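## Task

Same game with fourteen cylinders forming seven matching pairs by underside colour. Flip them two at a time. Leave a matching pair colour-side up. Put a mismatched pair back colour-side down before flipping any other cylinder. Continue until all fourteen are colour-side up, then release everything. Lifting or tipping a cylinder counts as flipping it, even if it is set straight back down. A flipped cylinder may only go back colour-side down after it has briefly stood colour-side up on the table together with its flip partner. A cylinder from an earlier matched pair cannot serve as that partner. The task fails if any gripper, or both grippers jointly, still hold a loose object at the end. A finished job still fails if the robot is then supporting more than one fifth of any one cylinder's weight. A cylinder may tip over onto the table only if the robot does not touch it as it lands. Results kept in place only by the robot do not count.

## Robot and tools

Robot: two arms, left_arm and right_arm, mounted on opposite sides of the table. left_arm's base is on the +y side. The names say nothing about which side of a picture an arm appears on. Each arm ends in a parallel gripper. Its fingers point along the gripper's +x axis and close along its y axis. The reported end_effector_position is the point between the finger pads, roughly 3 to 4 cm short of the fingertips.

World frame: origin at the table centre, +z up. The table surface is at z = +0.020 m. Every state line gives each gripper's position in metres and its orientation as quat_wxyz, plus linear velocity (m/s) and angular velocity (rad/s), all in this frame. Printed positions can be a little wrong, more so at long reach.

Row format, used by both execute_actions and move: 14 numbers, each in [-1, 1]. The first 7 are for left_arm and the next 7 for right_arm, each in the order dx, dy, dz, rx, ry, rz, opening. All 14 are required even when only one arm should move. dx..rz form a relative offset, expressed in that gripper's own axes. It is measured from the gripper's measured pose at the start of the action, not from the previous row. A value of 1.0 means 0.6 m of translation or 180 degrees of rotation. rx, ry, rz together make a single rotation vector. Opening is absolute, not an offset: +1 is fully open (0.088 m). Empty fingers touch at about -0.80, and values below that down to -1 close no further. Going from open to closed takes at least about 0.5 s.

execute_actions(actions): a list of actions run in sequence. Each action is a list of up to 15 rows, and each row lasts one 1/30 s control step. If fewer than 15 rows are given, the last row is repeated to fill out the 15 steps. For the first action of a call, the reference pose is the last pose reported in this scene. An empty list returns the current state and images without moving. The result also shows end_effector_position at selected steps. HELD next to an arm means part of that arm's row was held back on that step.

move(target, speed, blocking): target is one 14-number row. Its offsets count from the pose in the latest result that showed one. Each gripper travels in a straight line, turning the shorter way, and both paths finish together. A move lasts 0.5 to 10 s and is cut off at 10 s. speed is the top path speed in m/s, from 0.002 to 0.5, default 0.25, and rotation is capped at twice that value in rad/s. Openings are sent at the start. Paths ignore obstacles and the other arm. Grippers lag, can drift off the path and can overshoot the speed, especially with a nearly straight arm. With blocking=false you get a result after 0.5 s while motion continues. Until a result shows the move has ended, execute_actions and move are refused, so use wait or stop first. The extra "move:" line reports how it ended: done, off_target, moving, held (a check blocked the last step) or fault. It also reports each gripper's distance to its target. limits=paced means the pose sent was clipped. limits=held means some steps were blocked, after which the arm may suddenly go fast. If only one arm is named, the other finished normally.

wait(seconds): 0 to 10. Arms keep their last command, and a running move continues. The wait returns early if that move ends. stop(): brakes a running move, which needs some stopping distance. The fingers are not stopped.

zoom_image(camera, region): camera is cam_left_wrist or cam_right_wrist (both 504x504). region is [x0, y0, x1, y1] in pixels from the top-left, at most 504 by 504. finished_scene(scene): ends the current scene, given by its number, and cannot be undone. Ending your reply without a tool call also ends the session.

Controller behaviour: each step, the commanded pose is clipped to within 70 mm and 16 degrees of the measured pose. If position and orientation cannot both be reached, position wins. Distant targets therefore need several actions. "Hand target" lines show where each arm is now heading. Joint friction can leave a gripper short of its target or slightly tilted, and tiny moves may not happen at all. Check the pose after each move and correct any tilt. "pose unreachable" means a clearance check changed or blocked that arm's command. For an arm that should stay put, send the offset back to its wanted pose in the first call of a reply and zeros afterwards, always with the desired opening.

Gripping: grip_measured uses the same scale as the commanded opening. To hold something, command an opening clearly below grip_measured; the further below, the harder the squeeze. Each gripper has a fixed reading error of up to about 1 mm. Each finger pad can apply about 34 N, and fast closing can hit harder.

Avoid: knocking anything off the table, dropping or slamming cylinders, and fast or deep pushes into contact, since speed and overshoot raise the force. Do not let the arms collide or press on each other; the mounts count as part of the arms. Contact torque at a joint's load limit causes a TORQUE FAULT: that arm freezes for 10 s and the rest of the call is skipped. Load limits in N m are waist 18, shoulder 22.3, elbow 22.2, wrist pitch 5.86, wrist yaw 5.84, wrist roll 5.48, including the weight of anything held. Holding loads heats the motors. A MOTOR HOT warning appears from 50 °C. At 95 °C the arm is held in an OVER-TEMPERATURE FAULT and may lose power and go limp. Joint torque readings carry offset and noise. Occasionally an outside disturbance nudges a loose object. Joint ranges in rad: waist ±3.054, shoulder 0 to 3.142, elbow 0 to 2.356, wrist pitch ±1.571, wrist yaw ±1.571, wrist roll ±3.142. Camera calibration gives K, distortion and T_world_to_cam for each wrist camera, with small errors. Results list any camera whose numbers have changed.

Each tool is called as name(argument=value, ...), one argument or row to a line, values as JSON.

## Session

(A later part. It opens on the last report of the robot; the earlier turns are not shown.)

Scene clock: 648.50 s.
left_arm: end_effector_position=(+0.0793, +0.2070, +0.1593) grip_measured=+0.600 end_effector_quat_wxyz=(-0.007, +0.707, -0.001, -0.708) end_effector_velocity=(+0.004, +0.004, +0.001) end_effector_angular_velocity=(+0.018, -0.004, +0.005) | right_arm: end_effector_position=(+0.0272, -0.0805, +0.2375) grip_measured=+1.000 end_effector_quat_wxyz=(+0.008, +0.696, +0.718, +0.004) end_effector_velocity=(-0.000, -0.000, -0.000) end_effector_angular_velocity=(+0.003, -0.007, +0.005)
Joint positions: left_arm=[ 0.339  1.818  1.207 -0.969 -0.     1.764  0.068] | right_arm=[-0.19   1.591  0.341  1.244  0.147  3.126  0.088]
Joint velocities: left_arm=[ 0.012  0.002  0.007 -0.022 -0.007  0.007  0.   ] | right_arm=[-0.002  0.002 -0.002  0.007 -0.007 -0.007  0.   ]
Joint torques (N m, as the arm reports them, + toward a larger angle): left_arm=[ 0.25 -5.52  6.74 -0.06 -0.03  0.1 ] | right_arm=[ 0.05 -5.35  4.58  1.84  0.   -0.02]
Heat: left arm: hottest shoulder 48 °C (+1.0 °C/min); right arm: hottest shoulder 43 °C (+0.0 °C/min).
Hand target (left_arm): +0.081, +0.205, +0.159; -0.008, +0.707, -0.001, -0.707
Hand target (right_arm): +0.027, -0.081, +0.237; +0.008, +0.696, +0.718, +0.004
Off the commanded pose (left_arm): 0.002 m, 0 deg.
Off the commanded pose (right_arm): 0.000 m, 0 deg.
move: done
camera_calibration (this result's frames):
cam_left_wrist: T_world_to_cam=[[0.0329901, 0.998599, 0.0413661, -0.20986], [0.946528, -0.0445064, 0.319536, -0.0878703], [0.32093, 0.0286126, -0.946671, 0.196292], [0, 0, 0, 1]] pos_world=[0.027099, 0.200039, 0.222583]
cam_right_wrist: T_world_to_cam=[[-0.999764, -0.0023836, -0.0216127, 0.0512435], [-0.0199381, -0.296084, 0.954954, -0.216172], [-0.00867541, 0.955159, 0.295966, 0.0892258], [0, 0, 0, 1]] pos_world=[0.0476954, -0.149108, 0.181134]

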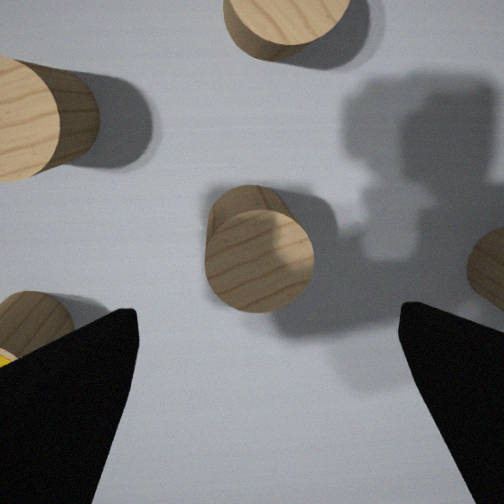

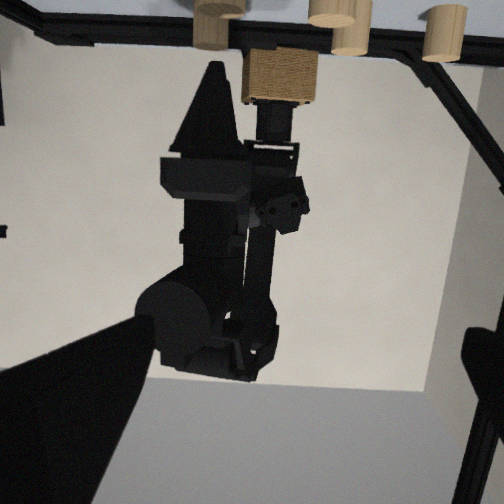

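Red at (-0.0167,0.218).

move(
  target=[0.122,0,0,0,0,0,0.6, 0,0,0,0,0,0,1],
  speed=0.08,
)

move(
  target=[0,0,0,0,0,0,-0.4, 0,0,0,0,0,0,1],
)

move(
  target=[-0.13,0,0,0,0,0,-0.4, 0,0,0,0,0,0,1],
  speed=0.2,
)

move(
  target=[-0.18,0.25,0.094,0,0,0.165,-0.4, 0,0,0,0,0,0,1],
  speed=0.35,
)

Scene clock: 652.43 s.
left_arm: end_effector_position=(+0.0798, +0.2062, +0.0897) grip_measured=+0.600 end_effector_quat_wxyz=(-0.004, +0.707, -0.004, -0.707) end_effector_velocity=(-0.002, +0.000, +0.001) end_effector_angular_velocity=(+0.001, +0.008, +0.020) | right_arm: end_effector_position=(+0.0272, -0.0805, +0.2375) grip_measured=+1.000 end_effector_quat_wxyz=(+0.008, +0.696, +0.718, +0.004) end_effector_velocity=(-0.000, -0.001, -0.002) end_effector_angular_velocity=(-0.007, -0.023, +0.005)
Joint positions: left_arm=[ 0.34   1.945  1.064 -0.69  -0.     1.766  0.068] | right_arm=[-0.19   1.591  0.341  1.244  0.147  3.126  0.088]
Joint velocities: left_arm=[-0.002 -0.002  0.002 -0.007  0.007 -0.022 -0.   ] | right_arm=[-0.002 -0.002 -0.002 -0.007 -0.007 -0.022  0.   ]
Joint torques (N m, as the arm reports them, + toward a larger angle): left_arm=[-0.01 -5.82  4.42  0.41  0.05  0.02] | right_arm=[ 0.07 -5.37  4.55  1.84  0.   -0.04]
Heat: left arm: hottest shoulder 47 °C (+0.0 °C/min); right arm: hottest shoulder 42 °C (-1.0 °C/min).
Hand target (left_arm): +0.080, +0.208, +0.086; -0.007, +0.707, -0.001, -0.708
Hand target (right_arm): +0.027, -0.081, +0.237; +0.008, +0.696, +0.718, +0.004
Off the commanded pose (left_arm): 0.004 m, 1 deg.
Off the commanded pose (right_arm): 0.000 m, 0 deg.
move: done
camera_calibration (this result's frames):
cam_left_wrist: T_world_to_cam=[[0.0336934, 0.998894, 0.0328005, -0.205543], [0.945988, -0.0424629, 0.32141, -0.0666831], [0.322447, 0.0201995, -0.946372, 0.131788], [0, 0, 0, 1]] pos_world=[0.0275121, 0.199822, 0.152895]
cam_right_wrist: T_world_to_cam=[[-0.999764, -0.0023836, -0.0216127, 0.0512435], [-0.0199381, -0.296084, 0.954954, -0.216172], [-0.00867541, 0.955159, 0.295966, 0.0892258], [0, 0, 0, 1]] pos_world=[0.0476954, -0.149108, 0.181134]

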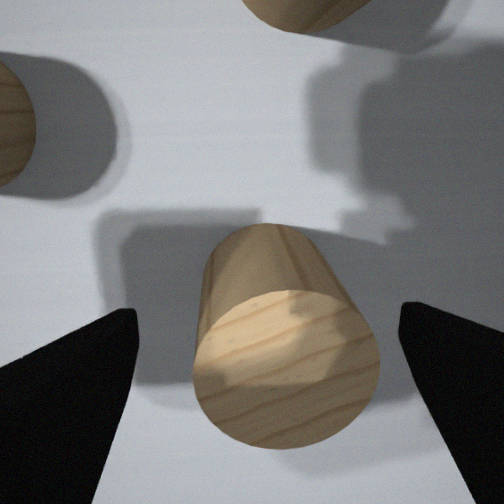

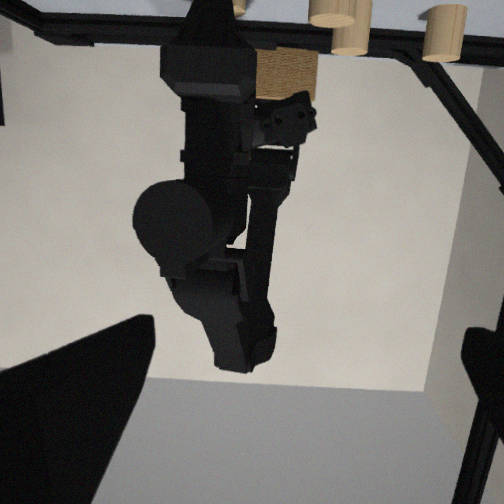

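Scene clock: 652.93 s.
left_arm: end_effector_position=(+0.0798, +0.2062, +0.0897) grip_measured=+0.035 end_effector_quat_wxyz=(-0.004, +0.707, -0.004, -0.707) end_effector_velocity=(-0.000, +0.002, +0.000) end_effector_angular_velocity=(+0.009, -0.006, +0.005) | right_arm: end_effector_position=(+0.0272, -0.0805, +0.2375) grip_measured=+1.000 end_effector_quat_wxyz=(+0.008, +0.696, +0.718, +0.004) end_effector_velocity=(+0.002, +0.001, +0.003) end_effector_angular_velocity=(+0.011, +0.024, -0.010)
Joint positions: left_arm=[ 0.34   1.945  1.064 -0.69  -0.     1.766  0.041] | right_arm=[-0.19   1.591  0.341  1.244  0.147  3.126  0.088]
Joint velocities: left_arm=[-0.002 -0.002 -0.002 -0.007 -0.007 -0.007 -0.   ] | right_arm=[-0.002 -0.002  0.002  0.007  0.007  0.022  0.   ]
Joint torques (N m, as the arm reports them, + toward a larger angle): left_arm=[ 0.05 -6.47  4.92  0.21  0.05  0.  ] | right_arm=[ 0.08 -5.36  4.55  1.84 -0.01 -0.03]
Heat: left arm: hottest shoulder 47 °C (+0.0 °C/min); right arm: hottest shoulder 42 °C (-1.0 °C/min).
Hand target (left_arm): +0.080, +0.206, +0.090; -0.004, +0.707, -0.004, -0.707
Hand target (right_arm): +0.027, -0.081, +0.237; +0.008, +0.696, +0.718, +0.004
Off the commanded pose (left_arm): 0.000 m, 0 deg.
Off the commanded pose (right_arm): 0.000 m, 0 deg.
move: done
camera_calibration (this result's frames):
cam_left_wrist: T_world_to_cam=[[0.0336934, 0.998894, 0.0328005, -0.205543], [0.945988, -0.0424629, 0.32141, -0.0666831], [0.322447, 0.0201995, -0.946372, 0.131788], [0, 0, 0, 1]] pos_world=[0.0275121, 0.199822, 0.152895]
cam_right_wrist: T_world_to_cam=[[-0.999764, -0.0023836, -0.0216127, 0.0512435], [-0.0199381, -0.296084, 0.954954, -0.216172], [-0.00867541, 0.955159, 0.295966, 0.0892258], [0, 0, 0, 1]] pos_world=[0.0476954, -0.149108, 0.181134]

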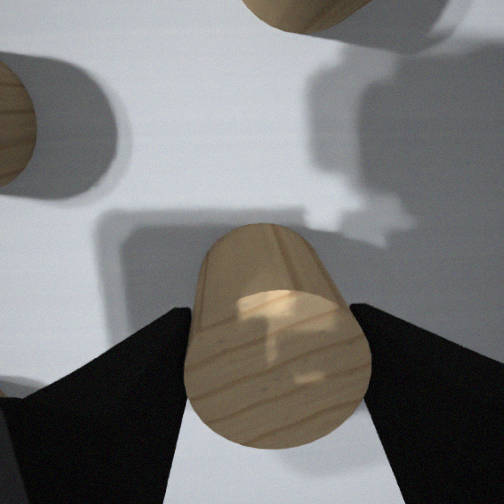

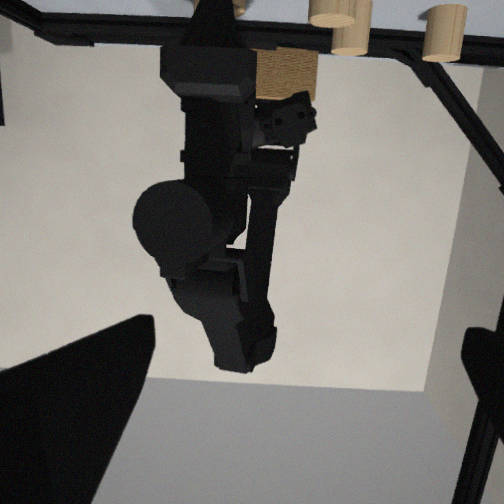

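Scene clock: 653.83 s.
left_arm: end_effector_position=(+0.0793, +0.2089, +0.1616) grip_measured=+0.035 end_effector_quat_wxyz=(-0.011, +0.706, +0.002, -0.708) end_effector_velocity=(+0.000, -0.001, +0.002) end_effector_angular_velocity=(-0.001, -0.008, -0.010) | right_arm: end_effector_position=(+0.0272, -0.0805, +0.2375) grip_measured=+1.000 end_effector_quat_wxyz=(+0.008, +0.696, +0.718, +0.004) end_effector_velocity=(-0.002, -0.001, -0.002) end_effector_angular_velocity=(-0.007, +0.006, +0.019)
Joint positions: left_arm=[ 0.34   1.816  1.213 -0.987 -0.     1.766  0.041] | right_arm=[-0.19   1.591  0.341  1.244  0.147  3.126  0.088]
Joint velocities: left_arm=[-0.002 -0.002  0.007 -0.007 -0.007  0.007 -0.   ] | right_arm=[-0.002 -0.002 -0.002 -0.007 -0.022  0.007  0.   ]
Joint torques (N m, as the arm reports them, + toward a larger angle): left_arm=[-0.14 -7.42  6.63 -0.08  0.06 -0.04] | right_arm=[ 0.06 -5.38  4.57  1.84  0.   -0.02]
Heat: left arm: hottest shoulder 47 °C (+0.0 °C/min); right arm: hottest shoulder 42 °C (-1.0 °C/min).
Hand target (left_arm): +0.079, +0.206, +0.168; -0.004, +0.707, -0.004, -0.707
Hand target (right_arm): +0.027, -0.081, +0.237; +0.008, +0.696, +0.718, +0.004
Off the commanded pose (left_arm): 0.007 m, 1 deg.
Off the commanded pose (right_arm): 0.000 m, 0 deg.
move: done
camera_calibration (this result's frames):
cam_left_wrist: T_world_to_cam=[[0.0338325, 0.998142, 0.0506667, -0.213333], [0.947052, -0.0482143, 0.317438, -0.0874455], [0.319291, 0.0372443, -0.946924, 0.196723], [0, 0, 0, 1]] pos_world=[0.0272212, 0.201393, 0.224849]
cam_right_wrist: T_world_to_cam=[[-0.999764, -0.0023836, -0.0216127, 0.0512435], [-0.0199381, -0.296084, 0.954954, -0.216172], [-0.00867541, 0.955159, 0.295966, 0.0892258], [0, 0, 0, 1]] pos_world=[0.0476954, -0.149108, 0.181134]

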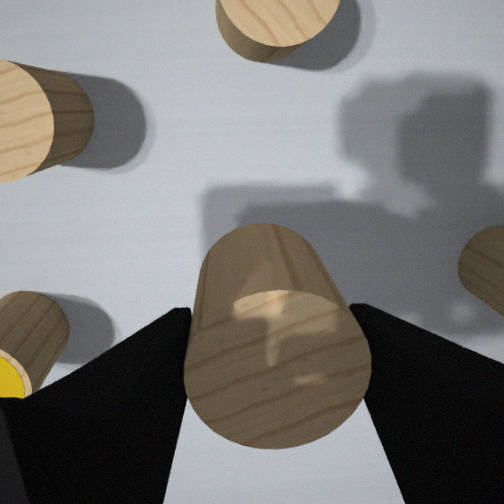

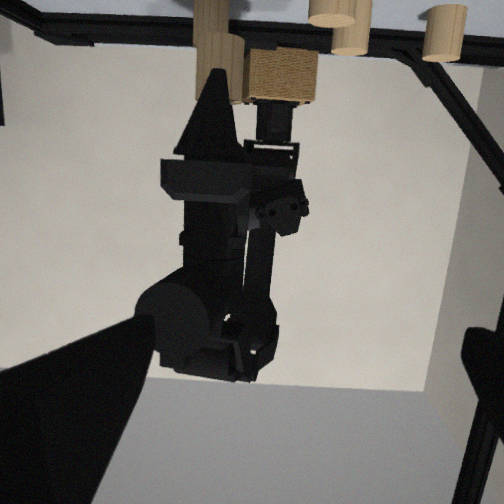

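Scene clock: 655.13 s.
left_arm: end_effector_position=(+0.0207, +0.0614, +0.2639) grip_measured=+0.034 end_effector_quat_wxyz=(+0.165, +0.681, -0.176, -0.691) end_effector_velocity=(-0.000, -0.003, +0.002) end_effector_angular_velocity=(-0.012, -0.010, -0.005) | right_arm: end_effector_position=(+0.0272, -0.0805, +0.2375) grip_measured=+1.000 end_effector_quat_wxyz=(+0.008, +0.696, +0.718, +0.004) end_effector_velocity=(+0.002, -0.000, -0.003) end_effector_angular_velocity=(-0.012, +0.005, -0.010)
Joint positions: left_arm=[ 0.161  1.894  1.627 -0.817  0.019  1.587  0.041] | right_arm=[-0.19   1.591  0.341  1.244  0.147  3.126  0.088]
Joint velocities: left_arm=[-0.002  0.002  0.007  0.007 -0.007  0.007 -0.   ] | right_arm=[-0.002  0.002 -0.002 -0.007  0.007  0.007  0.   ]
Joint torques (N m, as the arm reports them, + toward a larger angle): left_arm=[-0.19 -7.11  8.18  1.26 -0.13 -0.13] | right_arm=[ 0.03 -5.37  4.56  1.85  0.02 -0.03]
Heat: left arm: hottest shoulder 47 °C (+0.0 °C/min); right arm: hottest shoulder 42 °C (-1.0 °C/min).
Hand target (left_arm): +0.021, +0.057, +0.266; +0.170, +0.682, -0.179, -0.688
Hand target (right_arm): +0.027, -0.081, +0.237; +0.008, +0.696, +0.718, +0.004
Off the commanded pose (left_arm): 0.005 m, 1 deg.
Off the commanded pose (right_arm): 0.000 m, 0 deg.
move: done
camera_calibration (this result's frames):
cam_left_wrist: T_world_to_cam=[[0.0346947, 0.897529, -0.439589, 0.0662485], [0.951482, 0.104899, 0.289272, -0.0735028], [0.305743, -0.428297, -0.850343, 0.321203], [0, 0, 0, 1]] pos_world=[-0.0305673, 0.0858206, 0.323517]
cam_right_wrist: T_world_to_cam=[[-0.999764, -0.0023836, -0.0216127, 0.0512435], [-0.0199381, -0.296084, 0.954954, -0.216172], [-0.00867541, 0.955159, 0.295966, 0.0892258], [0, 0, 0, 1]] pos_world=[0.0476954, -0.149108, 0.181134]

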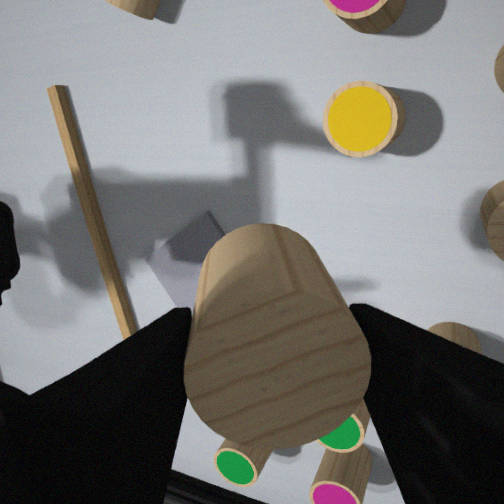

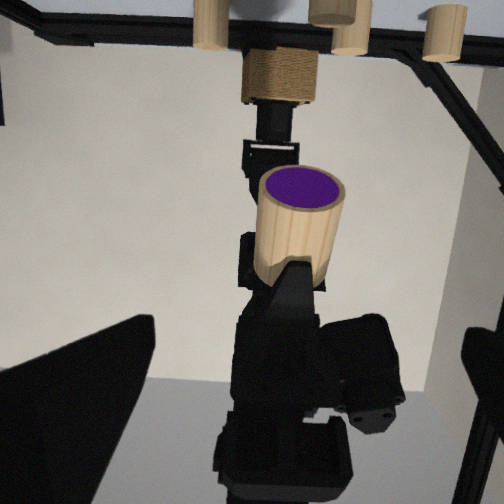

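move(
  target=[0,0,0,0,0,0,-0.4, 0.195,-0.0025,0.022,0.003,-0.003,0,1],
  speed=0.15,
)

move(
  target=[0,0,0,0,0,0,-0.4, 0,0,0,0,0,0,-0.4],
)

move(
  target=[0,0,0,0,0,0,0.45, 0,0,0,0,0,0,-0.4],
)

move(
  target=[-0.115,0,0,0,0,0,0.45, 0,0,0,0,0,0,-0.4],
)

move(
  target=[0,0,0,0,0,0,0.6, 0,0,0,-0.99,0,0,-0.4],
  speed=0.5,
)

Scene clock: 659.37 s.
left_arm: end_effector_position=(+0.0207, +0.0609, +0.2645) grip_measured=+0.034 end_effector_quat_wxyz=(+0.166, +0.681, -0.177, -0.691) end_effector_velocity=(+0.000, -0.002, +0.003) end_effector_angular_velocity=(-0.012, +0.017, +0.018) | right_arm: end_effector_position=(+0.0218, +0.0332, +0.2273) grip_measured=+1.000 end_effector_quat_wxyz=(+0.007, +0.696, +0.718, +0.002) end_effector_velocity=(-0.000, +0.003, -0.004) end_effector_angular_velocity=(-0.017, -0.010, +0.005)
Joint positions: left_arm=[ 0.161  1.894  1.629 -0.816  0.019  1.587  0.041] | right_arm=[-0.233  1.969  0.797  1.165  0.104  3.129  0.088]
Joint velocities: left_arm=[ 0.002 -0.002  0.002  0.007  0.007 -0.022 -0.   ] | right_arm=[-0.002  0.007  0.012 -0.022 -0.007 -0.007  0.   ]
Joint torques (N m, as the arm reports them, + toward a larger angle): left_arm=[-0.05 -7.92  6.57  0.98  0.05 -0.01] | right_arm=[-0.18 -7.01  6.19  1.62 -0.08  0.16]
Heat: left arm: hottest shoulder 47 °C (+0.0 °C/min); right arm: hottest shoulder 41 °C (-3.0 °C/min).
Hand target (left_arm): +0.021, +0.061, +0.264; +0.165, +0.681, -0.177, -0.691
Hand target (right_arm): +0.022, +0.036, +0.223; +0.008, +0.696, +0.718, -0.002
Off the commanded pose (left_arm): 0.001 m, 0 deg.
Off the commanded pose (right_arm): 0.005 m, 1 deg.
move: done
camera_calibration (this result's frames):
cam_left_wrist: T_world_to_cam=[[0.0346864, 0.896527, -0.441629, 0.0675955], [0.951363, 0.105731, 0.28936, -0.0737429], [0.306113, -0.430186, -0.849255, 0.321269], [0, 0, 0, 1]] pos_world=[-0.0305329, 0.085401, 0.324029]
cam_right_wrist: T_world_to_cam=[[-0.999825, -0.0016486, -0.0186439, 0.0451673], [-0.017337, -0.293778, 0.955716, -0.173152], [-0.00705278, 0.955872, 0.293698, -0.0159387], [0, 0, 0, 1]] pos_world=[0.0420451, -0.0355583, 0.171007]

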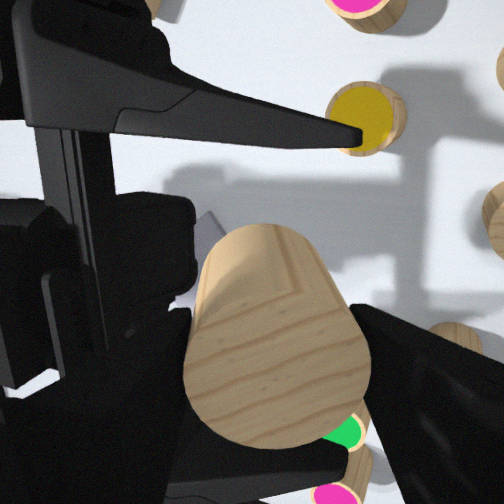

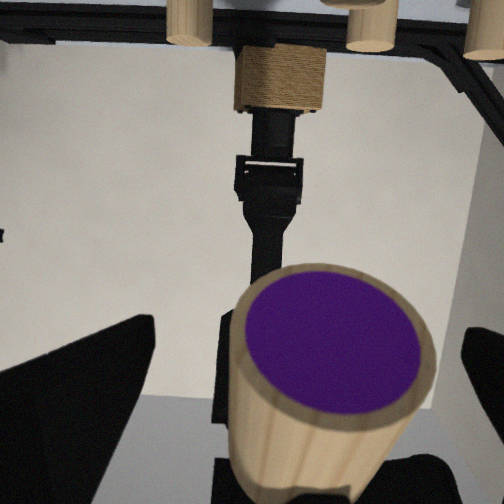

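Scene clock: 659.87 s.
left_arm: end_effector_position=(+0.0204, +0.0610, +0.2643) grip_measured=+0.033 end_effector_quat_wxyz=(+0.166, +0.681, -0.177, -0.691) end_effector_velocity=(-0.000, +0.000, +0.001) end_effector_angular_velocity=(-0.007, -0.003, +0.007) | right_arm: end_effector_position=(+0.0221, +0.0332, +0.2273) grip_measured=+0.011 end_effector_quat_wxyz=(+0.007, +0.697, +0.717, +0.002) end_effector_velocity=(+0.003, -0.000, -0.001) end_effector_angular_velocity=(-0.008, +0.021, -0.000)
Joint positions: left_arm=[ 0.16   1.894  1.628 -0.816  0.02   1.585  0.041] | right_arm=[-0.234  1.969  0.797  1.166  0.105  3.129  0.04 ]
Joint velocities: left_arm=[-0.002 -0.007 -0.007  0.007 -0.007 -0.007 -0.   ] | right_arm=[-0.007 -0.002 -0.002 -0.007 -0.007  0.022 -0.   ]
Joint torques (N m, as the arm reports them, + toward a larger angle): left_arm=[ 0.01 -7.88  6.89  0.99  0.02  0.04] | right_arm=[ 0.11 -8.65  4.91  1.85 -0.03  0.01]
Heat: left arm: hottest shoulder 47 °C (+0.0 °C/min); right arm: hottest shoulder 42 °C (-2.0 °C/min).
Hand target (left_arm): +0.021, +0.061, +0.264; +0.166, +0.681, -0.177, -0.691
Hand target (right_arm): +0.022, +0.033, +0.227; +0.007, +0.696, +0.718, +0.002
Off the commanded pose (left_arm): 0.000 m, 0 deg.
Off the commanded pose (right_arm): 0.000 m, 0 deg.
move: done
camera_calibration (this result's frames):
cam_left_wrist: T_world_to_cam=[[0.0335395, 0.896889, -0.440983, 0.0672272], [0.951817, 0.105911, 0.287797, -0.0729857], [0.304827, -0.429388, -0.850122, 0.321501], [0, 0, 0, 1]] pos_world=[-0.0307879, 0.085483, 0.323966]
cam_right_wrist: T_world_to_cam=[[-0.99982, -0.000118472, -0.0189827, 0.045553], [-0.0181082, -0.294125, 0.955596, -0.173161], [-0.00569649, 0.955767, 0.29407, -0.0160953], [0, 0, 0, 1]] pos_world=[0.0423175, -0.0355423, 0.17107]

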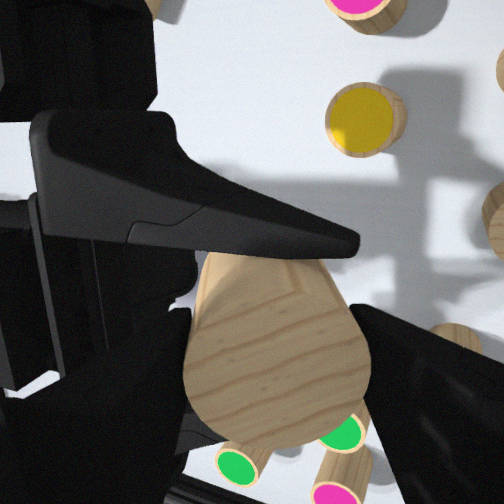

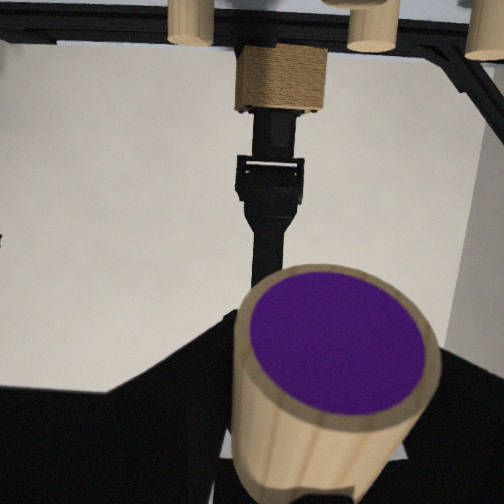

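Scene clock: 660.53 s.
left_arm: end_effector_position=(+0.0204, +0.0610, +0.2643) grip_measured=+0.448 end_effector_quat_wxyz=(+0.166, +0.681, -0.177, -0.691) end_effector_velocity=(+0.000, +0.002, -0.003) end_effector_angular_velocity=(+0.012, +0.010, +0.005) | right_arm: end_effector_position=(+0.0221, +0.0332, +0.2273) grip_measured=+0.011 end_effector_quat_wxyz=(+0.007, +0.697, +0.717, +0.002) end_effector_velocity=(+0.005, -0.000, -0.005) end_effector_angular_velocity=(-0.022, +0.004, -0.015)
Joint positions: left_arm=[ 0.16   1.894  1.628 -0.816  0.02   1.585  0.061] | right_arm=[-0.234  1.969  0.797  1.166  0.105  3.129  0.04 ]
Joint velocities: left_arm=[ 0.002  0.002 -0.002 -0.007  0.007 -0.007  0.001] | right_arm=[-0.007 -0.002 -0.002 -0.022  0.007  0.007 -0.   ]
Joint torques (N m, as the arm reports them, + toward a larger angle): left_arm=[ 0.02 -7.91  6.73  0.98  0.03 -0.01] | right_arm=[ 0.07 -8.64  4.9   1.85  0.01 -0.03]
Heat: left arm: hottest shoulder 47 °C (-1.0 °C/min); right arm: hottest shoulder 42 °C (-1.0 °C/min).
Hand target (left_arm): +0.020, +0.061, +0.264; +0.166, +0.681, -0.177, -0.691
Hand target (right_arm): +0.022, +0.033, +0.227; +0.007, +0.697, +0.717, +0.002
Off the commanded pose (left_arm): 0.000 m, 0 deg.
Off the commanded pose (right_arm): 0.000 m, 0 deg.
move: done
camera_calibration (this result's frames):
cam_left_wrist: T_world_to_cam=[[0.0335395, 0.896889, -0.440983, 0.0672272], [0.951817, 0.105911, 0.287797, -0.0729857], [0.304827, -0.429388, -0.850122, 0.321501], [0, 0, 0, 1]] pos_world=[-0.0307879, 0.085483, 0.323966]
cam_right_wrist: T_world_to_cam=[[-0.99982, -0.000118472, -0.0189827, 0.045553], [-0.0181082, -0.294125, 0.955596, -0.173161], [-0.00569649, 0.955767, 0.29407, -0.0160953], [0, 0, 0, 1]] pos_world=[0.0423175, -0.0355423, 0.17107]

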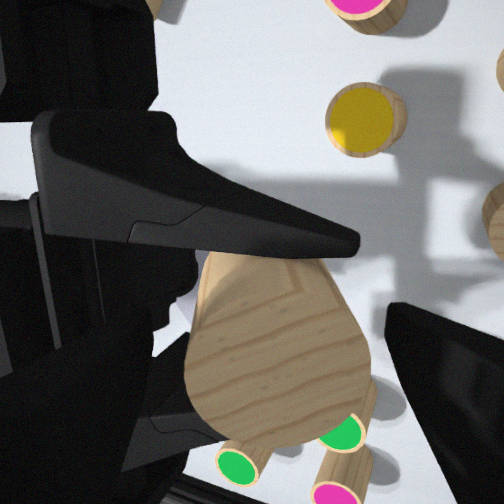

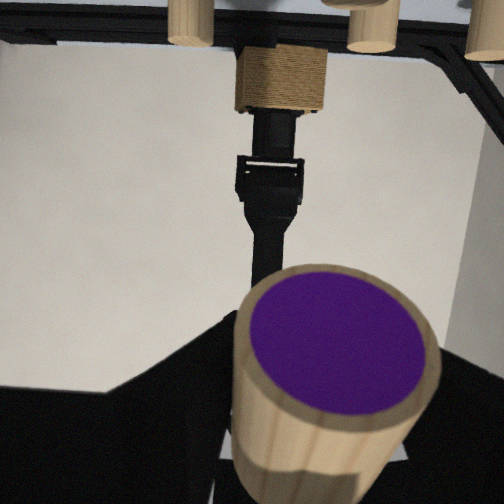

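Scene clock: 661.40 s.
left_arm: end_effector_position=(+0.0203, +0.0932, +0.3199) grip_measured=+0.450 end_effector_quat_wxyz=(+0.161, +0.682, -0.173, -0.692) end_effector_velocity=(-0.000, -0.000, +0.005) end_effector_angular_velocity=(-0.007, +0.003, -0.007) | right_arm: end_effector_position=(+0.0223, +0.0332, +0.2271) grip_measured=+0.011 end_effector_quat_wxyz=(+0.008, +0.697, +0.717, +0.002) end_effector_velocity=(-0.002, -0.001, +0.004) end_effector_angular_velocity=(+0.012, -0.006, +0.010)
Joint positions: left_arm=[ 0.16   1.79   1.721 -1.025  0.02   1.586  0.061] | right_arm=[-0.234  1.969  0.797  1.164  0.105  3.129  0.04 ]
Joint velocities: left_arm=[ 0.002 -0.002  0.012 -0.007  0.007  0.007 -0.   ] | right_arm=[ 0.002 -0.007 -0.002  0.007 -0.007 -0.007 -0.   ]
Joint torques (N m, as the arm reports them, + toward a larger angle): left_arm=[ 0.28 -7.74  7.67  0.74  0.09  0.03] | right_arm=[ 0.07 -8.54  4.88  1.92  0.01 -0.03]
Heat: left arm: hottest shoulder 48 °C (+0.0 °C/min); right arm: hottest shoulder 42 °C (-1.0 °C/min).
Hand target (left_arm): +0.021, +0.093, +0.325; +0.166, +0.681, -0.177, -0.691
Hand target (right_arm): +0.022, +0.033, +0.227; +0.007, +0.697, +0.717, +0.002
Off the commanded pose (left_arm): 0.005 m, 1 deg.
Off the commanded pose (right_arm): 0.000 m, 0 deg.
move: done
camera_calibration (this result's frames):
cam_left_wrist: T_world_to_cam=[[0.0346656, 0.901833, -0.430692, 0.0591104], [0.95178, 0.101649, 0.289452, -0.0924311], [0.304817, -0.419958, -0.854823, 0.383269], [0, 0, 0, 1]] pos_world=[-0.0309019, 0.117045, 0.37984]
cam_right_wrist: T_world_to_cam=[[-0.999817, 0.000241319, -0.019136, 0.0457574], [-0.0183666, -0.293034, 0.955926, -0.173021], [-0.0053768, 0.956102, 0.292985, -0.0158094], [0, 0, 0, 1]] pos_world=[0.0424862, -0.0355966, 0.170902]

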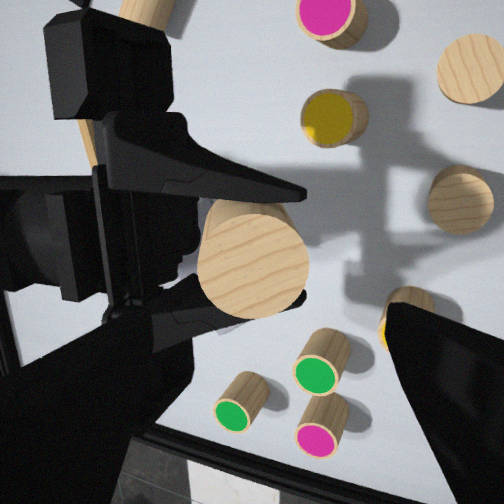

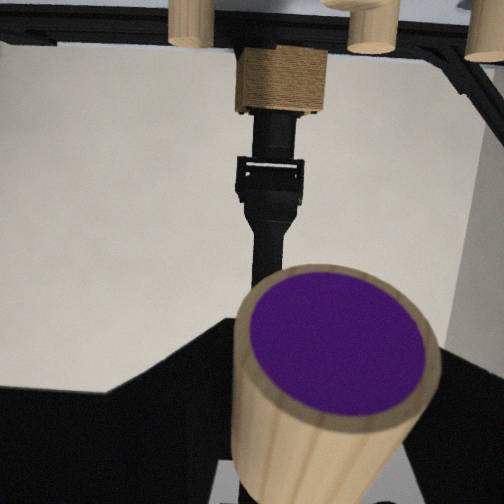

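Scene clock: 665.10 s.
left_arm: end_effector_position=(+0.0203, +0.0931, +0.3199) grip_measured=+0.600 end_effector_quat_wxyz=(+0.161, +0.682, -0.173, -0.692) end_effector_velocity=(+0.000, -0.000, -0.001) end_effector_angular_velocity=(-0.003, -0.010, -0.006) | right_arm: end_effector_position=(+0.0224, +0.0332, +0.2271) grip_measured=+0.011 end_effector_quat_wxyz=(+0.697, +0.006, +0.012, +0.717) end_effector_velocity=(+0.000, +0.000, -0.000) end_effector_angular_velocity=(-0.012, +0.006, +0.005)
Joint positions: left_arm=[ 0.16   1.791  1.722 -1.025  0.02   1.586  0.068] | right_arm=[-0.234  1.969  0.797  1.164  0.106  0.026  0.04 ]
Joint velocities: left_arm=[-0.002 -0.002 -0.007  0.007 -0.007  0.007 -0.   ] | right_arm=[-0.002 -0.007  0.002 -0.022 -0.007  0.007 -0.   ]
Joint torques (N m, as the arm reports them, + toward a larger angle): left_arm=[-0.09 -7.06  6.59  0.98  0.02  0.01] | right_arm=[ 0.04 -8.64  4.92  1.85 -0.01 -0.22]
Heat: left arm: hottest shoulder 48 °C (+0.0 °C/min); right arm: hottest shoulder 42 °C (-1.0 °C/min).
Hand target (left_arm): +0.020, +0.093, +0.320; +0.161, +0.682, -0.173, -0.692
Hand target (right_arm): +0.022, +0.033, +0.227; +0.697, +0.003, +0.009, +0.717
Off the commanded pose (left_arm): 0.000 m, 0 deg.
Off the commanded pose (right_arm): 0.000 m, 0 deg.
move: done
camera_calibration (this result's frames):
cam_left_wrist: T_world_to_cam=[[0.0346656, 0.901833, -0.430692, 0.0591896], [0.95178, 0.101649, 0.289452, -0.0924151], [0.304817, -0.419958, -0.854823, 0.383209], [0, 0, 0, 1]] pos_world=[-0.0309016, 0.116947, 0.379818]
cam_right_wrist: T_world_to_cam=[[0.998158, 0.0571381, -0.0203769, -0.000529511], [-0.00176181, -0.308458, -0.951236, 0.260219], [-0.0606373, 0.94952, -0.30779, 0.122075], [0, 0, 0, 1]] pos_world=[0.00838929, -0.0356159, 0.285092]

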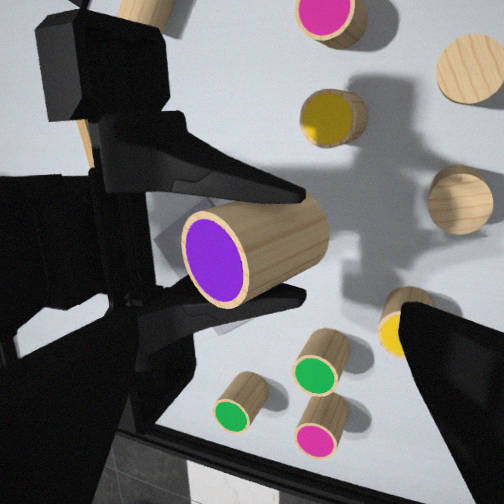

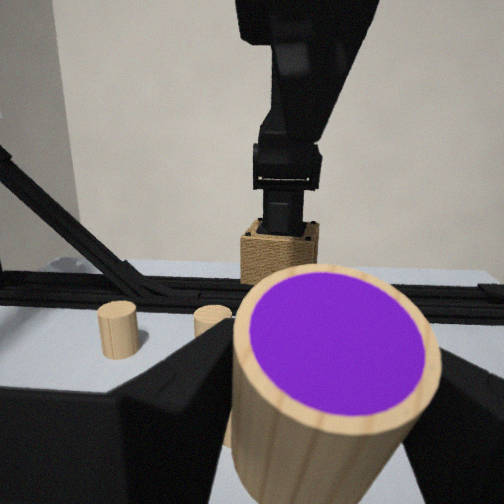

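move(
  target=[0,0,0,0,0,0,0.6, -0.01,-0.154,-0.22,-0.01,0.154,0,-0.4],
  speed=0.3,
)

move(
  target=[0.218,-0.167,-0.01,0,0,-0.155,0.6, 0.026,0,-0.05,0,0,0,-0.4],
  speed=0.25,
)

Scene clock: 669.30 s.
left_arm: end_effector_position=(+0.0203, +0.0932, +0.3198) grip_measured=+0.600 end_effector_quat_wxyz=(+0.161, +0.682, -0.173, -0.692) end_effector_velocity=(-0.002, +0.002, -0.001) end_effector_angular_velocity=(+0.007, +0.010, +0.001) | right_arm: end_effector_position=(+0.1118, +0.0268, +0.0971) grip_measured=+0.011 end_effector_quat_wxyz=(+0.677, -0.174, +0.166, +0.695) end_effector_velocity=(+0.000, -0.000, +0.001) end_effector_angular_velocity=(-0.001, +0.004, +0.015)
Joint positions: left_arm=[ 0.16   1.791  1.721 -1.025  0.02   1.586  0.068] | right_arm=[-0.491  2.12   0.867  0.762 -0.131 -0.075  0.04 ]
Joint velocities: left_arm=[-0.002 -0.002 -0.002 -0.007  0.007 -0.007  0.   ] | right_arm=[-0.007 -0.002  0.002 -0.007 -0.022 -0.007 -0.   ]
Joint torques (N m, as the arm reports them, + toward a larger angle): left_arm=[-0.05 -7.18  6.71  1.01  0.08 -0.02] | right_arm=[-0.13 -7.83  5.43  1.61 -0.13 -0.24]
Heat: left arm: hottest shoulder 48 °C (+0.0 °C/min); right arm: hottest shoulder 42 °C (-1.0 °C/min).
Hand target (left_arm): +0.020, +0.093, +0.320; +0.161, +0.682, -0.173, -0.692
Hand target (right_arm): +0.113, +0.029, +0.094; +0.675, -0.178, +0.167, +0.696
Off the commanded pose (left_arm): 0.000 m, 0 deg.
Off the commanded pose (right_arm): 0.005 m, 1 deg.
move: done
camera_calibration (this result's frames):
cam_left_wrist: T_world_to_cam=[[0.034665, 0.901997, -0.430348, 0.0589551], [0.95178, 0.101539, 0.289489, -0.092384], [0.304816, -0.419632, -0.854983, 0.383141], [0, 0, 0, 1]] pos_world=[-0.0309017, 0.116981, 0.379694]
cam_right_wrist: T_world_to_cam=[[0.998409, 0.0561914, -0.00472572, -0.0935783], [0.0366802, -0.710808, -0.702429, 0.11705], [-0.0428295, 0.701138, -0.711738, 0.137529], [0, 0, 0, 1]] pos_world=[0.0950263, -0.0079685, 0.179661]

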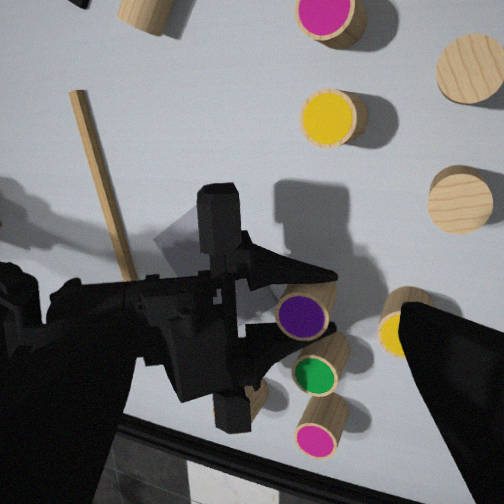

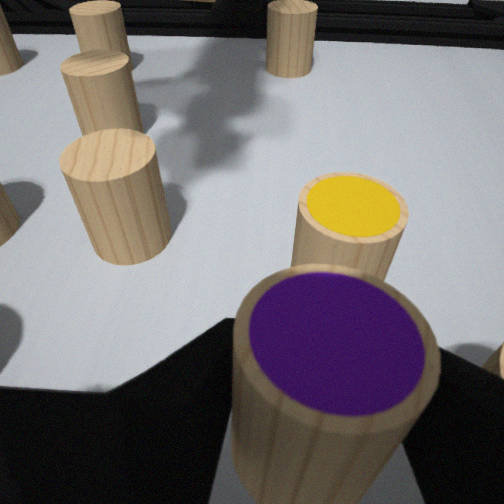

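Scene clock: 670.73 s.
left_arm: end_effector_position=(+0.0242, +0.1215, +0.1605) grip_measured=+0.600 end_effector_quat_wxyz=(-0.005, +0.701, -0.006, -0.713) end_effector_velocity=(-0.002, +0.002, +0.000) end_effector_angular_velocity=(+0.008, -0.007, +0.000) | right_arm: end_effector_position=(+0.1121, +0.0279, +0.0710) grip_measured=+0.011 end_effector_quat_wxyz=(+0.678, -0.170, +0.161, +0.696) end_effector_velocity=(-0.000, -0.002, -0.003) end_effector_angular_velocity=(-0.012, -0.002, +0.007)
Joint positions: left_arm=[ 0.169  2.1    1.61  -1.08   0.016  1.598  0.068] | right_arm=[-0.492  2.227  0.867  0.883 -0.131 -0.075  0.04 ]
Joint velocities: left_arm=[-0.007 -0.002 -0.002 -0.007 -0.007 -0.007 -0.   ] | right_arm=[-0.002  0.002 -0.002 -0.007 -0.007 -0.007  0.   ]
Joint torques (N m, as the arm reports them, + toward a larger angle): left_arm=[ 0.2  -7.39  5.77  0.   -0.13  0.13] | right_arm=[-0.05 -7.51  4.05  1.87 -0.08 -0.02]
Heat: left arm: hottest shoulder 48 °C (+0.0 °C/min); right arm: hottest shoulder 42 °C (+0.0 °C/min).
Hand target (left_arm): +0.026, +0.123, +0.157; -0.009, +0.703, -0.002, -0.711
Hand target (right_arm): +0.112, +0.026, +0.064; +0.677, -0.174, +0.166, +0.695
Off the commanded pose (left_arm): 0.003 m, 1 deg.
Off the commanded pose (right_arm): 0.008 m, 1 deg.
move: done
camera_calibration (this result's frames):
cam_left_wrist: T_world_to_cam=[[0.0372741, 0.998854, 0.0300113, -0.120999], [0.951085, -0.044676, 0.305682, -0.0377042], [0.306673, 0.0171493, -0.95166, 0.220097], [0, 0, 0, 1]] pos_world=[-0.0271277, 0.115402, 0.224614]
cam_right_wrist: T_world_to_cam=[[0.998427, 0.0560339, -0.00173348, -0.0943004], [0.0380683, -0.700362, -0.712772, 0.0997726], [-0.0411534, 0.711585, -0.701394, 0.116939], [0, 0, 0, 1]] pos_world=[0.0951664, -0.00805072, 0.152972]

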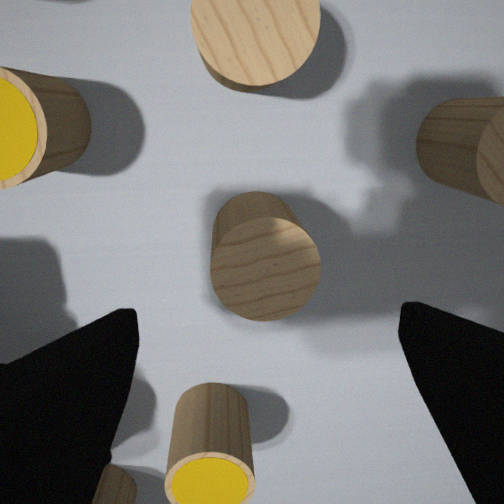

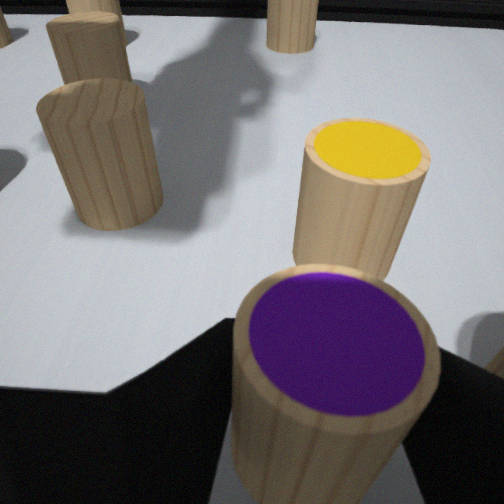

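move(
  target=[0.124,-0.004,-0.007,0,0.005,0,0.6, 0,0,0,0,0,0,0.4],
  speed=0.08,
)

move(
  target=[0,0,0,0,0,0,-0.4, -0.13,0,0,0,0,0,0.4],
  speed=0.15,
)

move(
  target=[-0.13,0,0,0,0,0,-0.4, -0.16,0.148,0.161,0,-0.15,0,1],
  speed=0.3,
)

move(
  target=[-0.18,0.112,0.004,0,0,0.165,-0.4, 0,0,0,0.99,0,0,1],
  speed=0.5,
)

Scene clock: 675.83 s.
left_arm: end_effector_position=(+0.0257, +0.1222, +0.0902) grip_measured=+0.600 end_effector_quat_wxyz=(-0.001, +0.705, -0.009, -0.709) end_effector_velocity=(+0.002, -0.003, +0.001) end_effector_angular_velocity=(-0.012, -0.022, +0.020) | right_arm: end_effector_position=(+0.1121, +0.0279, +0.0708) grip_measured=+0.400 end_effector_quat_wxyz=(+0.678, -0.170, +0.161, +0.696) end_effector_velocity=(-0.002, -0.001, -0.001) end_effector_angular_velocity=(-0.006, +0.004, +0.020)
Joint positions: left_arm=[ 0.169  2.189  1.453 -0.824  0.007  1.599  0.068] | right_arm=[-0.492  2.227  0.867  0.884 -0.131 -0.075  0.059]
Joint velocities: left_arm=[-0.002 -0.002  0.002  0.007 -0.022 -0.022 -0.   ] | right_arm=[-0.002 -0.002 -0.002 -0.007 -0.022 -0.007 -0.   ]
Joint torques (N m, as the arm reports them, + toward a larger angle): left_arm=[ 0.24 -7.62  4.8   0.43 -0.14  0.08] | right_arm=[ 0.09 -9.4   3.87  1.7  -0.04 -0.01]
Heat: left arm: hottest shoulder 48 °C (+0.0 °C/min); right arm: hottest shoulder 43 °C (+1.0 °C/min).
Hand target (left_arm): +0.028, +0.124, +0.086; -0.005, +0.707, -0.006, -0.707
Hand target (right_arm): +0.112, +0.028, +0.071; +0.678, -0.170, +0.161, +0.696
Off the commanded pose (left_arm): 0.005 m, 1 deg.
Off the commanded pose (right_arm): 0.000 m, 0 deg.
move: done
camera_calibration (this result's frames):
cam_left_wrist: T_world_to_cam=[[0.0369684, 0.999097, 0.0209566, -0.118876], [0.948089, -0.0416937, 0.315259, -0.0188326], [0.315848, 0.00821413, -0.948774, 0.153289], [0, 0, 0, 1]] pos_world=[-0.0261665, 0.116724, 0.153865]
cam_right_wrist: T_world_to_cam=[[0.998427, 0.0560339, -0.00173348, -0.0942983], [0.0380683, -0.700362, -0.712772, 0.0996159], [-0.0411534, 0.711585, -0.701394, 0.116803], [0, 0, 0, 1]] pos_world=[0.0951647, -0.00806423, 0.152765]

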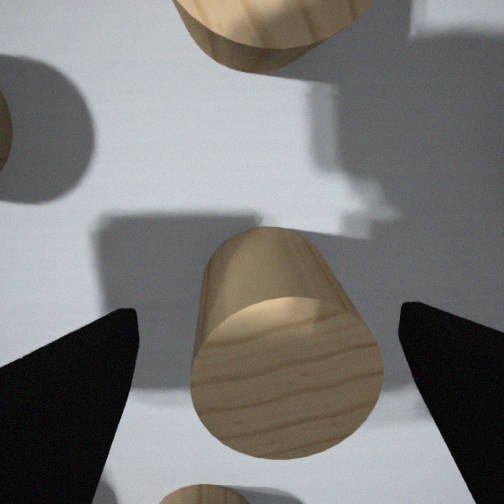

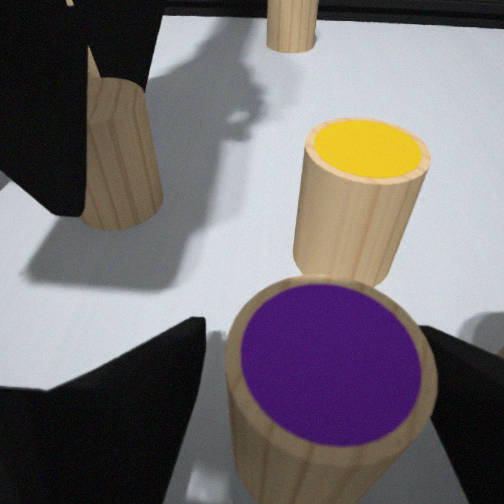

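Scene clock: 676.87 s.
left_arm: end_effector_position=(+0.0257, +0.1225, +0.0902) grip_measured=+0.037 end_effector_quat_wxyz=(-0.002, +0.705, -0.009, -0.709) end_effector_velocity=(+0.002, +0.002, +0.000) end_effector_angular_velocity=(+0.007, -0.007, -0.005) | right_arm: end_effector_position=(+0.1135, -0.0384, +0.1057) grip_measured=+0.400 end_effector_quat_wxyz=(+0.679, -0.168, +0.161, +0.696) end_effector_velocity=(+0.002, -0.002, +0.001) end_effector_angular_velocity=(-0.003, +0.004, -0.012)
Joint positions: left_arm=[ 0.169  2.189  1.453 -0.825  0.007  1.598  0.041] | right_arm=[-0.525  1.952  0.579  0.897 -0.16  -0.086  0.059]
Joint velocities: left_arm=[ 0.002 -0.002 -0.002 -0.007 -0.007  0.007 -0.   ] | right_arm=[-0.002 -0.012 -0.007 -0.007  0.007  0.007  0.   ]
Joint torques (N m, as the arm reports them, + toward a larger angle): left_arm=[-0.09 -8.3   5.23  0.3   0.08  0.  ] | right_arm=[-0.15 -8.4   2.81  1.55 -0.18 -0.17]
Heat: left arm: hottest shoulder 48 °C (+0.0 °C/min); right arm: hottest shoulder 43 °C (+1.0 °C/min).
Hand target (left_arm): +0.026, +0.122, +0.090; -0.002, +0.705, -0.009, -0.709
Hand target (right_arm): +0.114, -0.041, +0.106; +0.678, -0.170, +0.161, +0.697
Off the commanded pose (left_arm): 0.000 m, 0 deg.
Off the commanded pose (right_arm): 0.003 m, 0 deg.
move: done
camera_calibration (this result's frames):
cam_left_wrist: T_world_to_cam=[[0.0365877, 0.999086, 0.0221018, -0.119217], [0.948111, -0.0416936, 0.315194, -0.0188131], [0.315827, 0.00942274, -0.94877, 0.153138], [0, 0, 0, 1]] pos_world=[-0.0261664, 0.116881, 0.153857]
cam_right_wrist: T_world_to_cam=[[0.998563, 0.0532961, -0.00552475, -0.091649], [0.0333383, -0.69871, -0.714628, 0.0788515], [-0.0419471, 0.713417, -0.699483, 0.188482], [0, 0, 0, 1]] pos_world=[0.0967948, -0.0744873, 0.187683]

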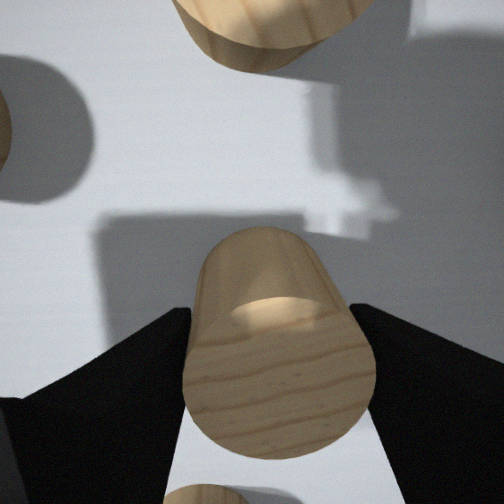

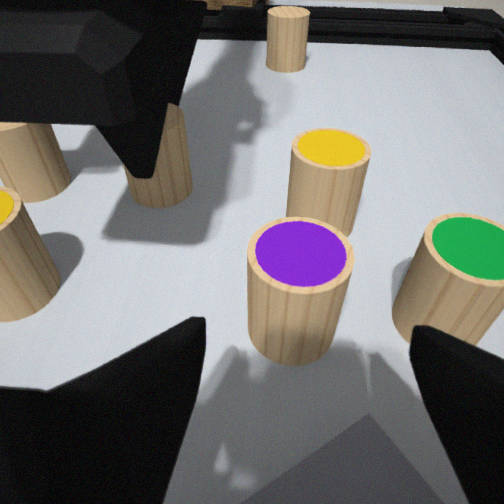

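Scene clock: 678.13 s.
left_arm: end_effector_position=(+0.0257, +0.1261, +0.1600) grip_measured=+0.036 end_effector_quat_wxyz=(-0.009, +0.705, -0.001, -0.710) end_effector_velocity=(+0.000, +0.002, +0.005) end_effector_angular_velocity=(+0.007, -0.007, -0.010) | right_arm: end_effector_position=(+0.0252, -0.0797, +0.2348) grip_measured=+1.000 end_effector_quat_wxyz=(+0.696, +0.002, -0.000, +0.718) end_effector_velocity=(-0.001, -0.001, +0.002) end_effector_angular_velocity=(+0.003, -0.007, -0.000)
Joint positions: left_arm=[ 0.169  2.094  1.599 -1.088  0.007  1.598  0.041] | right_arm=[-0.181  1.62   0.34   1.283  0.157  0.002  0.088]
Joint velocities: left_arm=[-0.002 -0.007  0.007 -0.022 -0.007  0.007 -0.   ] | right_arm=[ 0.007 -0.012 -0.002 -0.007  0.007 -0.007  0.   ]
Joint torques (N m, as the arm reports them, + toward a larger angle): left_arm=[-0.06 -9.56  7.   -0.03  0.03  0.01] | right_arm=[ 0.15 -6.29  2.97  2.    0.12 -0.05]
Heat: left arm: hottest shoulder 48 °C (+0.0 °C/min); right arm: hottest shoulder 43 °C (+1.0 °C/min).
Hand target (left_arm): +0.026, +0.123, +0.168; -0.002, +0.705, -0.009, -0.709
Hand target (right_arm): +0.025, -0.083, +0.235; +0.697, +0.001, -0.001, +0.717
Off the commanded pose (left_arm): 0.009 m, 1 deg.
Off the commanded pose (right_arm): 0.003 m, 0 deg.
move: off_target (left_arm)
camera_calibration (this result's frames):
cam_left_wrist: T_world_to_cam=[[0.0365966, 0.998369, 0.0438074, -0.127738], [0.948197, -0.0485335, 0.313954, -0.0395498], [0.315568, 0.0300484, -0.948427, 0.216657], [0, 0, 0, 1]] pos_world=[-0.0261942, 0.1191, 0.223496]
cam_right_wrist: T_world_to_cam=[[0.998263, 0.0588322, 0.00308826, -0.00208056], [0.0204975, -0.2977, -0.954439, 0.233787], [-0.0552324, 0.952845, -0.298389, 0.229786], [0, 0, 0, 1]] pos_world=[0.00997655, -0.14923, 0.291707]

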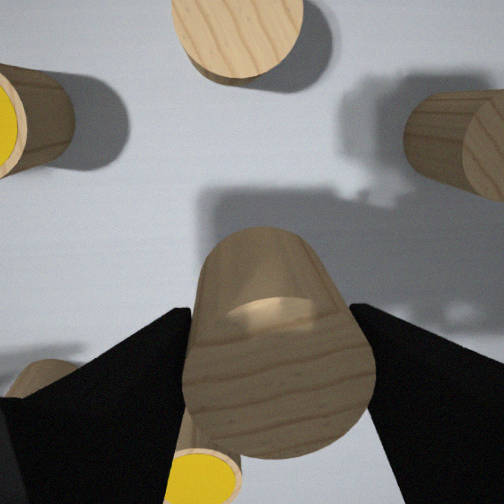

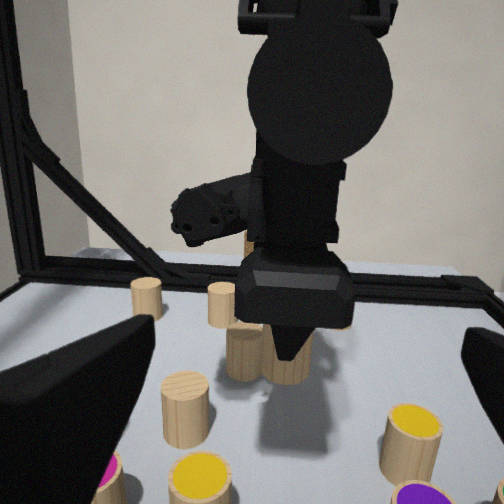

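Scene clock: 681.83 s.
left_arm: end_effector_position=(+0.0243, +0.0600, +0.2551) grip_measured=+0.035 end_effector_quat_wxyz=(+0.160, +0.686, -0.171, -0.689) end_effector_velocity=(-0.005, +0.004, -0.000) end_effector_angular_velocity=(+0.017, +0.010, -0.004) | right_arm: end_effector_position=(+0.0252, -0.0797, +0.2349) grip_measured=+1.000 end_effector_quat_wxyz=(+0.012, +0.697, +0.717, +0.014) end_effector_velocity=(-0.000, -0.000, -0.003) end_effector_angular_velocity=(-0.012, +0.005, +0.005)
Joint positions: left_arm=[ 0.166  1.911  1.621 -0.808  0.012  1.593  0.041] | right_arm=[-0.181  1.62   0.34   1.283  0.158  3.104  0.088]
Joint velocities: left_arm=[-0.007 -0.002  0.002 -0.022  0.007 -0.007 -0.   ] | right_arm=[-0.002  0.002 -0.002 -0.007 -0.007  0.007  0.   ]
Joint torques (N m, as the arm reports them, + toward a larger angle): left_arm=[-0.19 -9.46  8.06  1.28  0.26 -0.12] | right_arm=[ 0.1  -5.41  4.46  1.82 -0.01  0.16]
Heat: left arm: hottest shoulder 49 °C (+1.0 °C/min); right arm: hottest shoulder 42 °C (+0.0 °C/min).
Hand target (left_arm): +0.022, +0.057, +0.267; +0.172, +0.680, -0.183, -0.689
Hand target (right_arm): +0.025, -0.080, +0.235; +0.009, +0.696, +0.717, +0.011
Off the commanded pose (left_arm): 0.012 m, 2 deg.
Off the commanded pose (right_arm): 0.000 m, 0 deg.
move: off_target (left_arm)
camera_calibration (this result's frames):
cam_left_wrist: T_world_to_cam=[[0.0353785, 0.903748, -0.4266, 0.0598196], [0.948525, 0.104063, 0.299119, -0.0766844], [0.314721, -0.415223, -0.853546, 0.311796], [0, 0, 0, 1]] pos_world=[-0.0275081, 0.083383, 0.314589]
cam_right_wrist: T_world_to_cam=[[-0.999121, -0.000234483, -0.0419077, 0.0541314], [-0.0398507, -0.30417, 0.951784, -0.212903], [-0.0129702, 0.952618, 0.303894, 0.0872511], [0, 0, 0, 1]] pos_world=[0.0467312, -0.147863, 0.178391]

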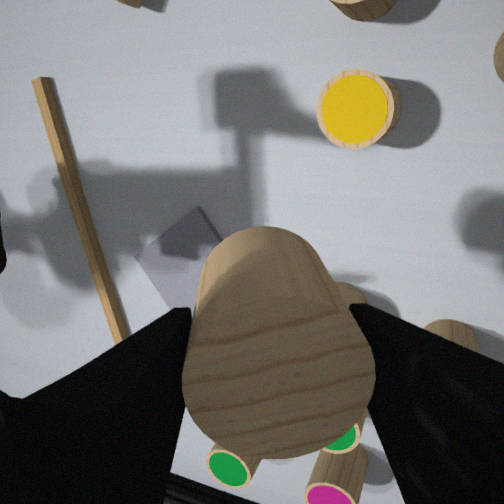

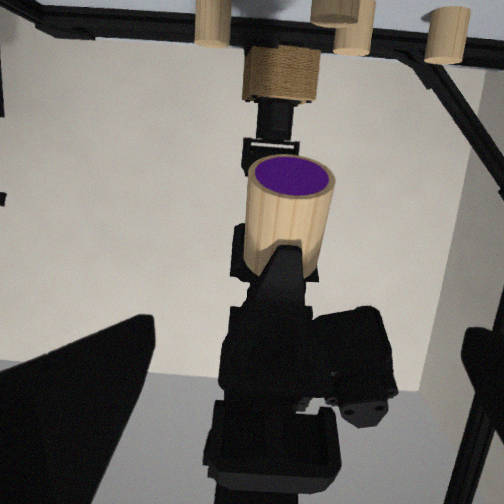

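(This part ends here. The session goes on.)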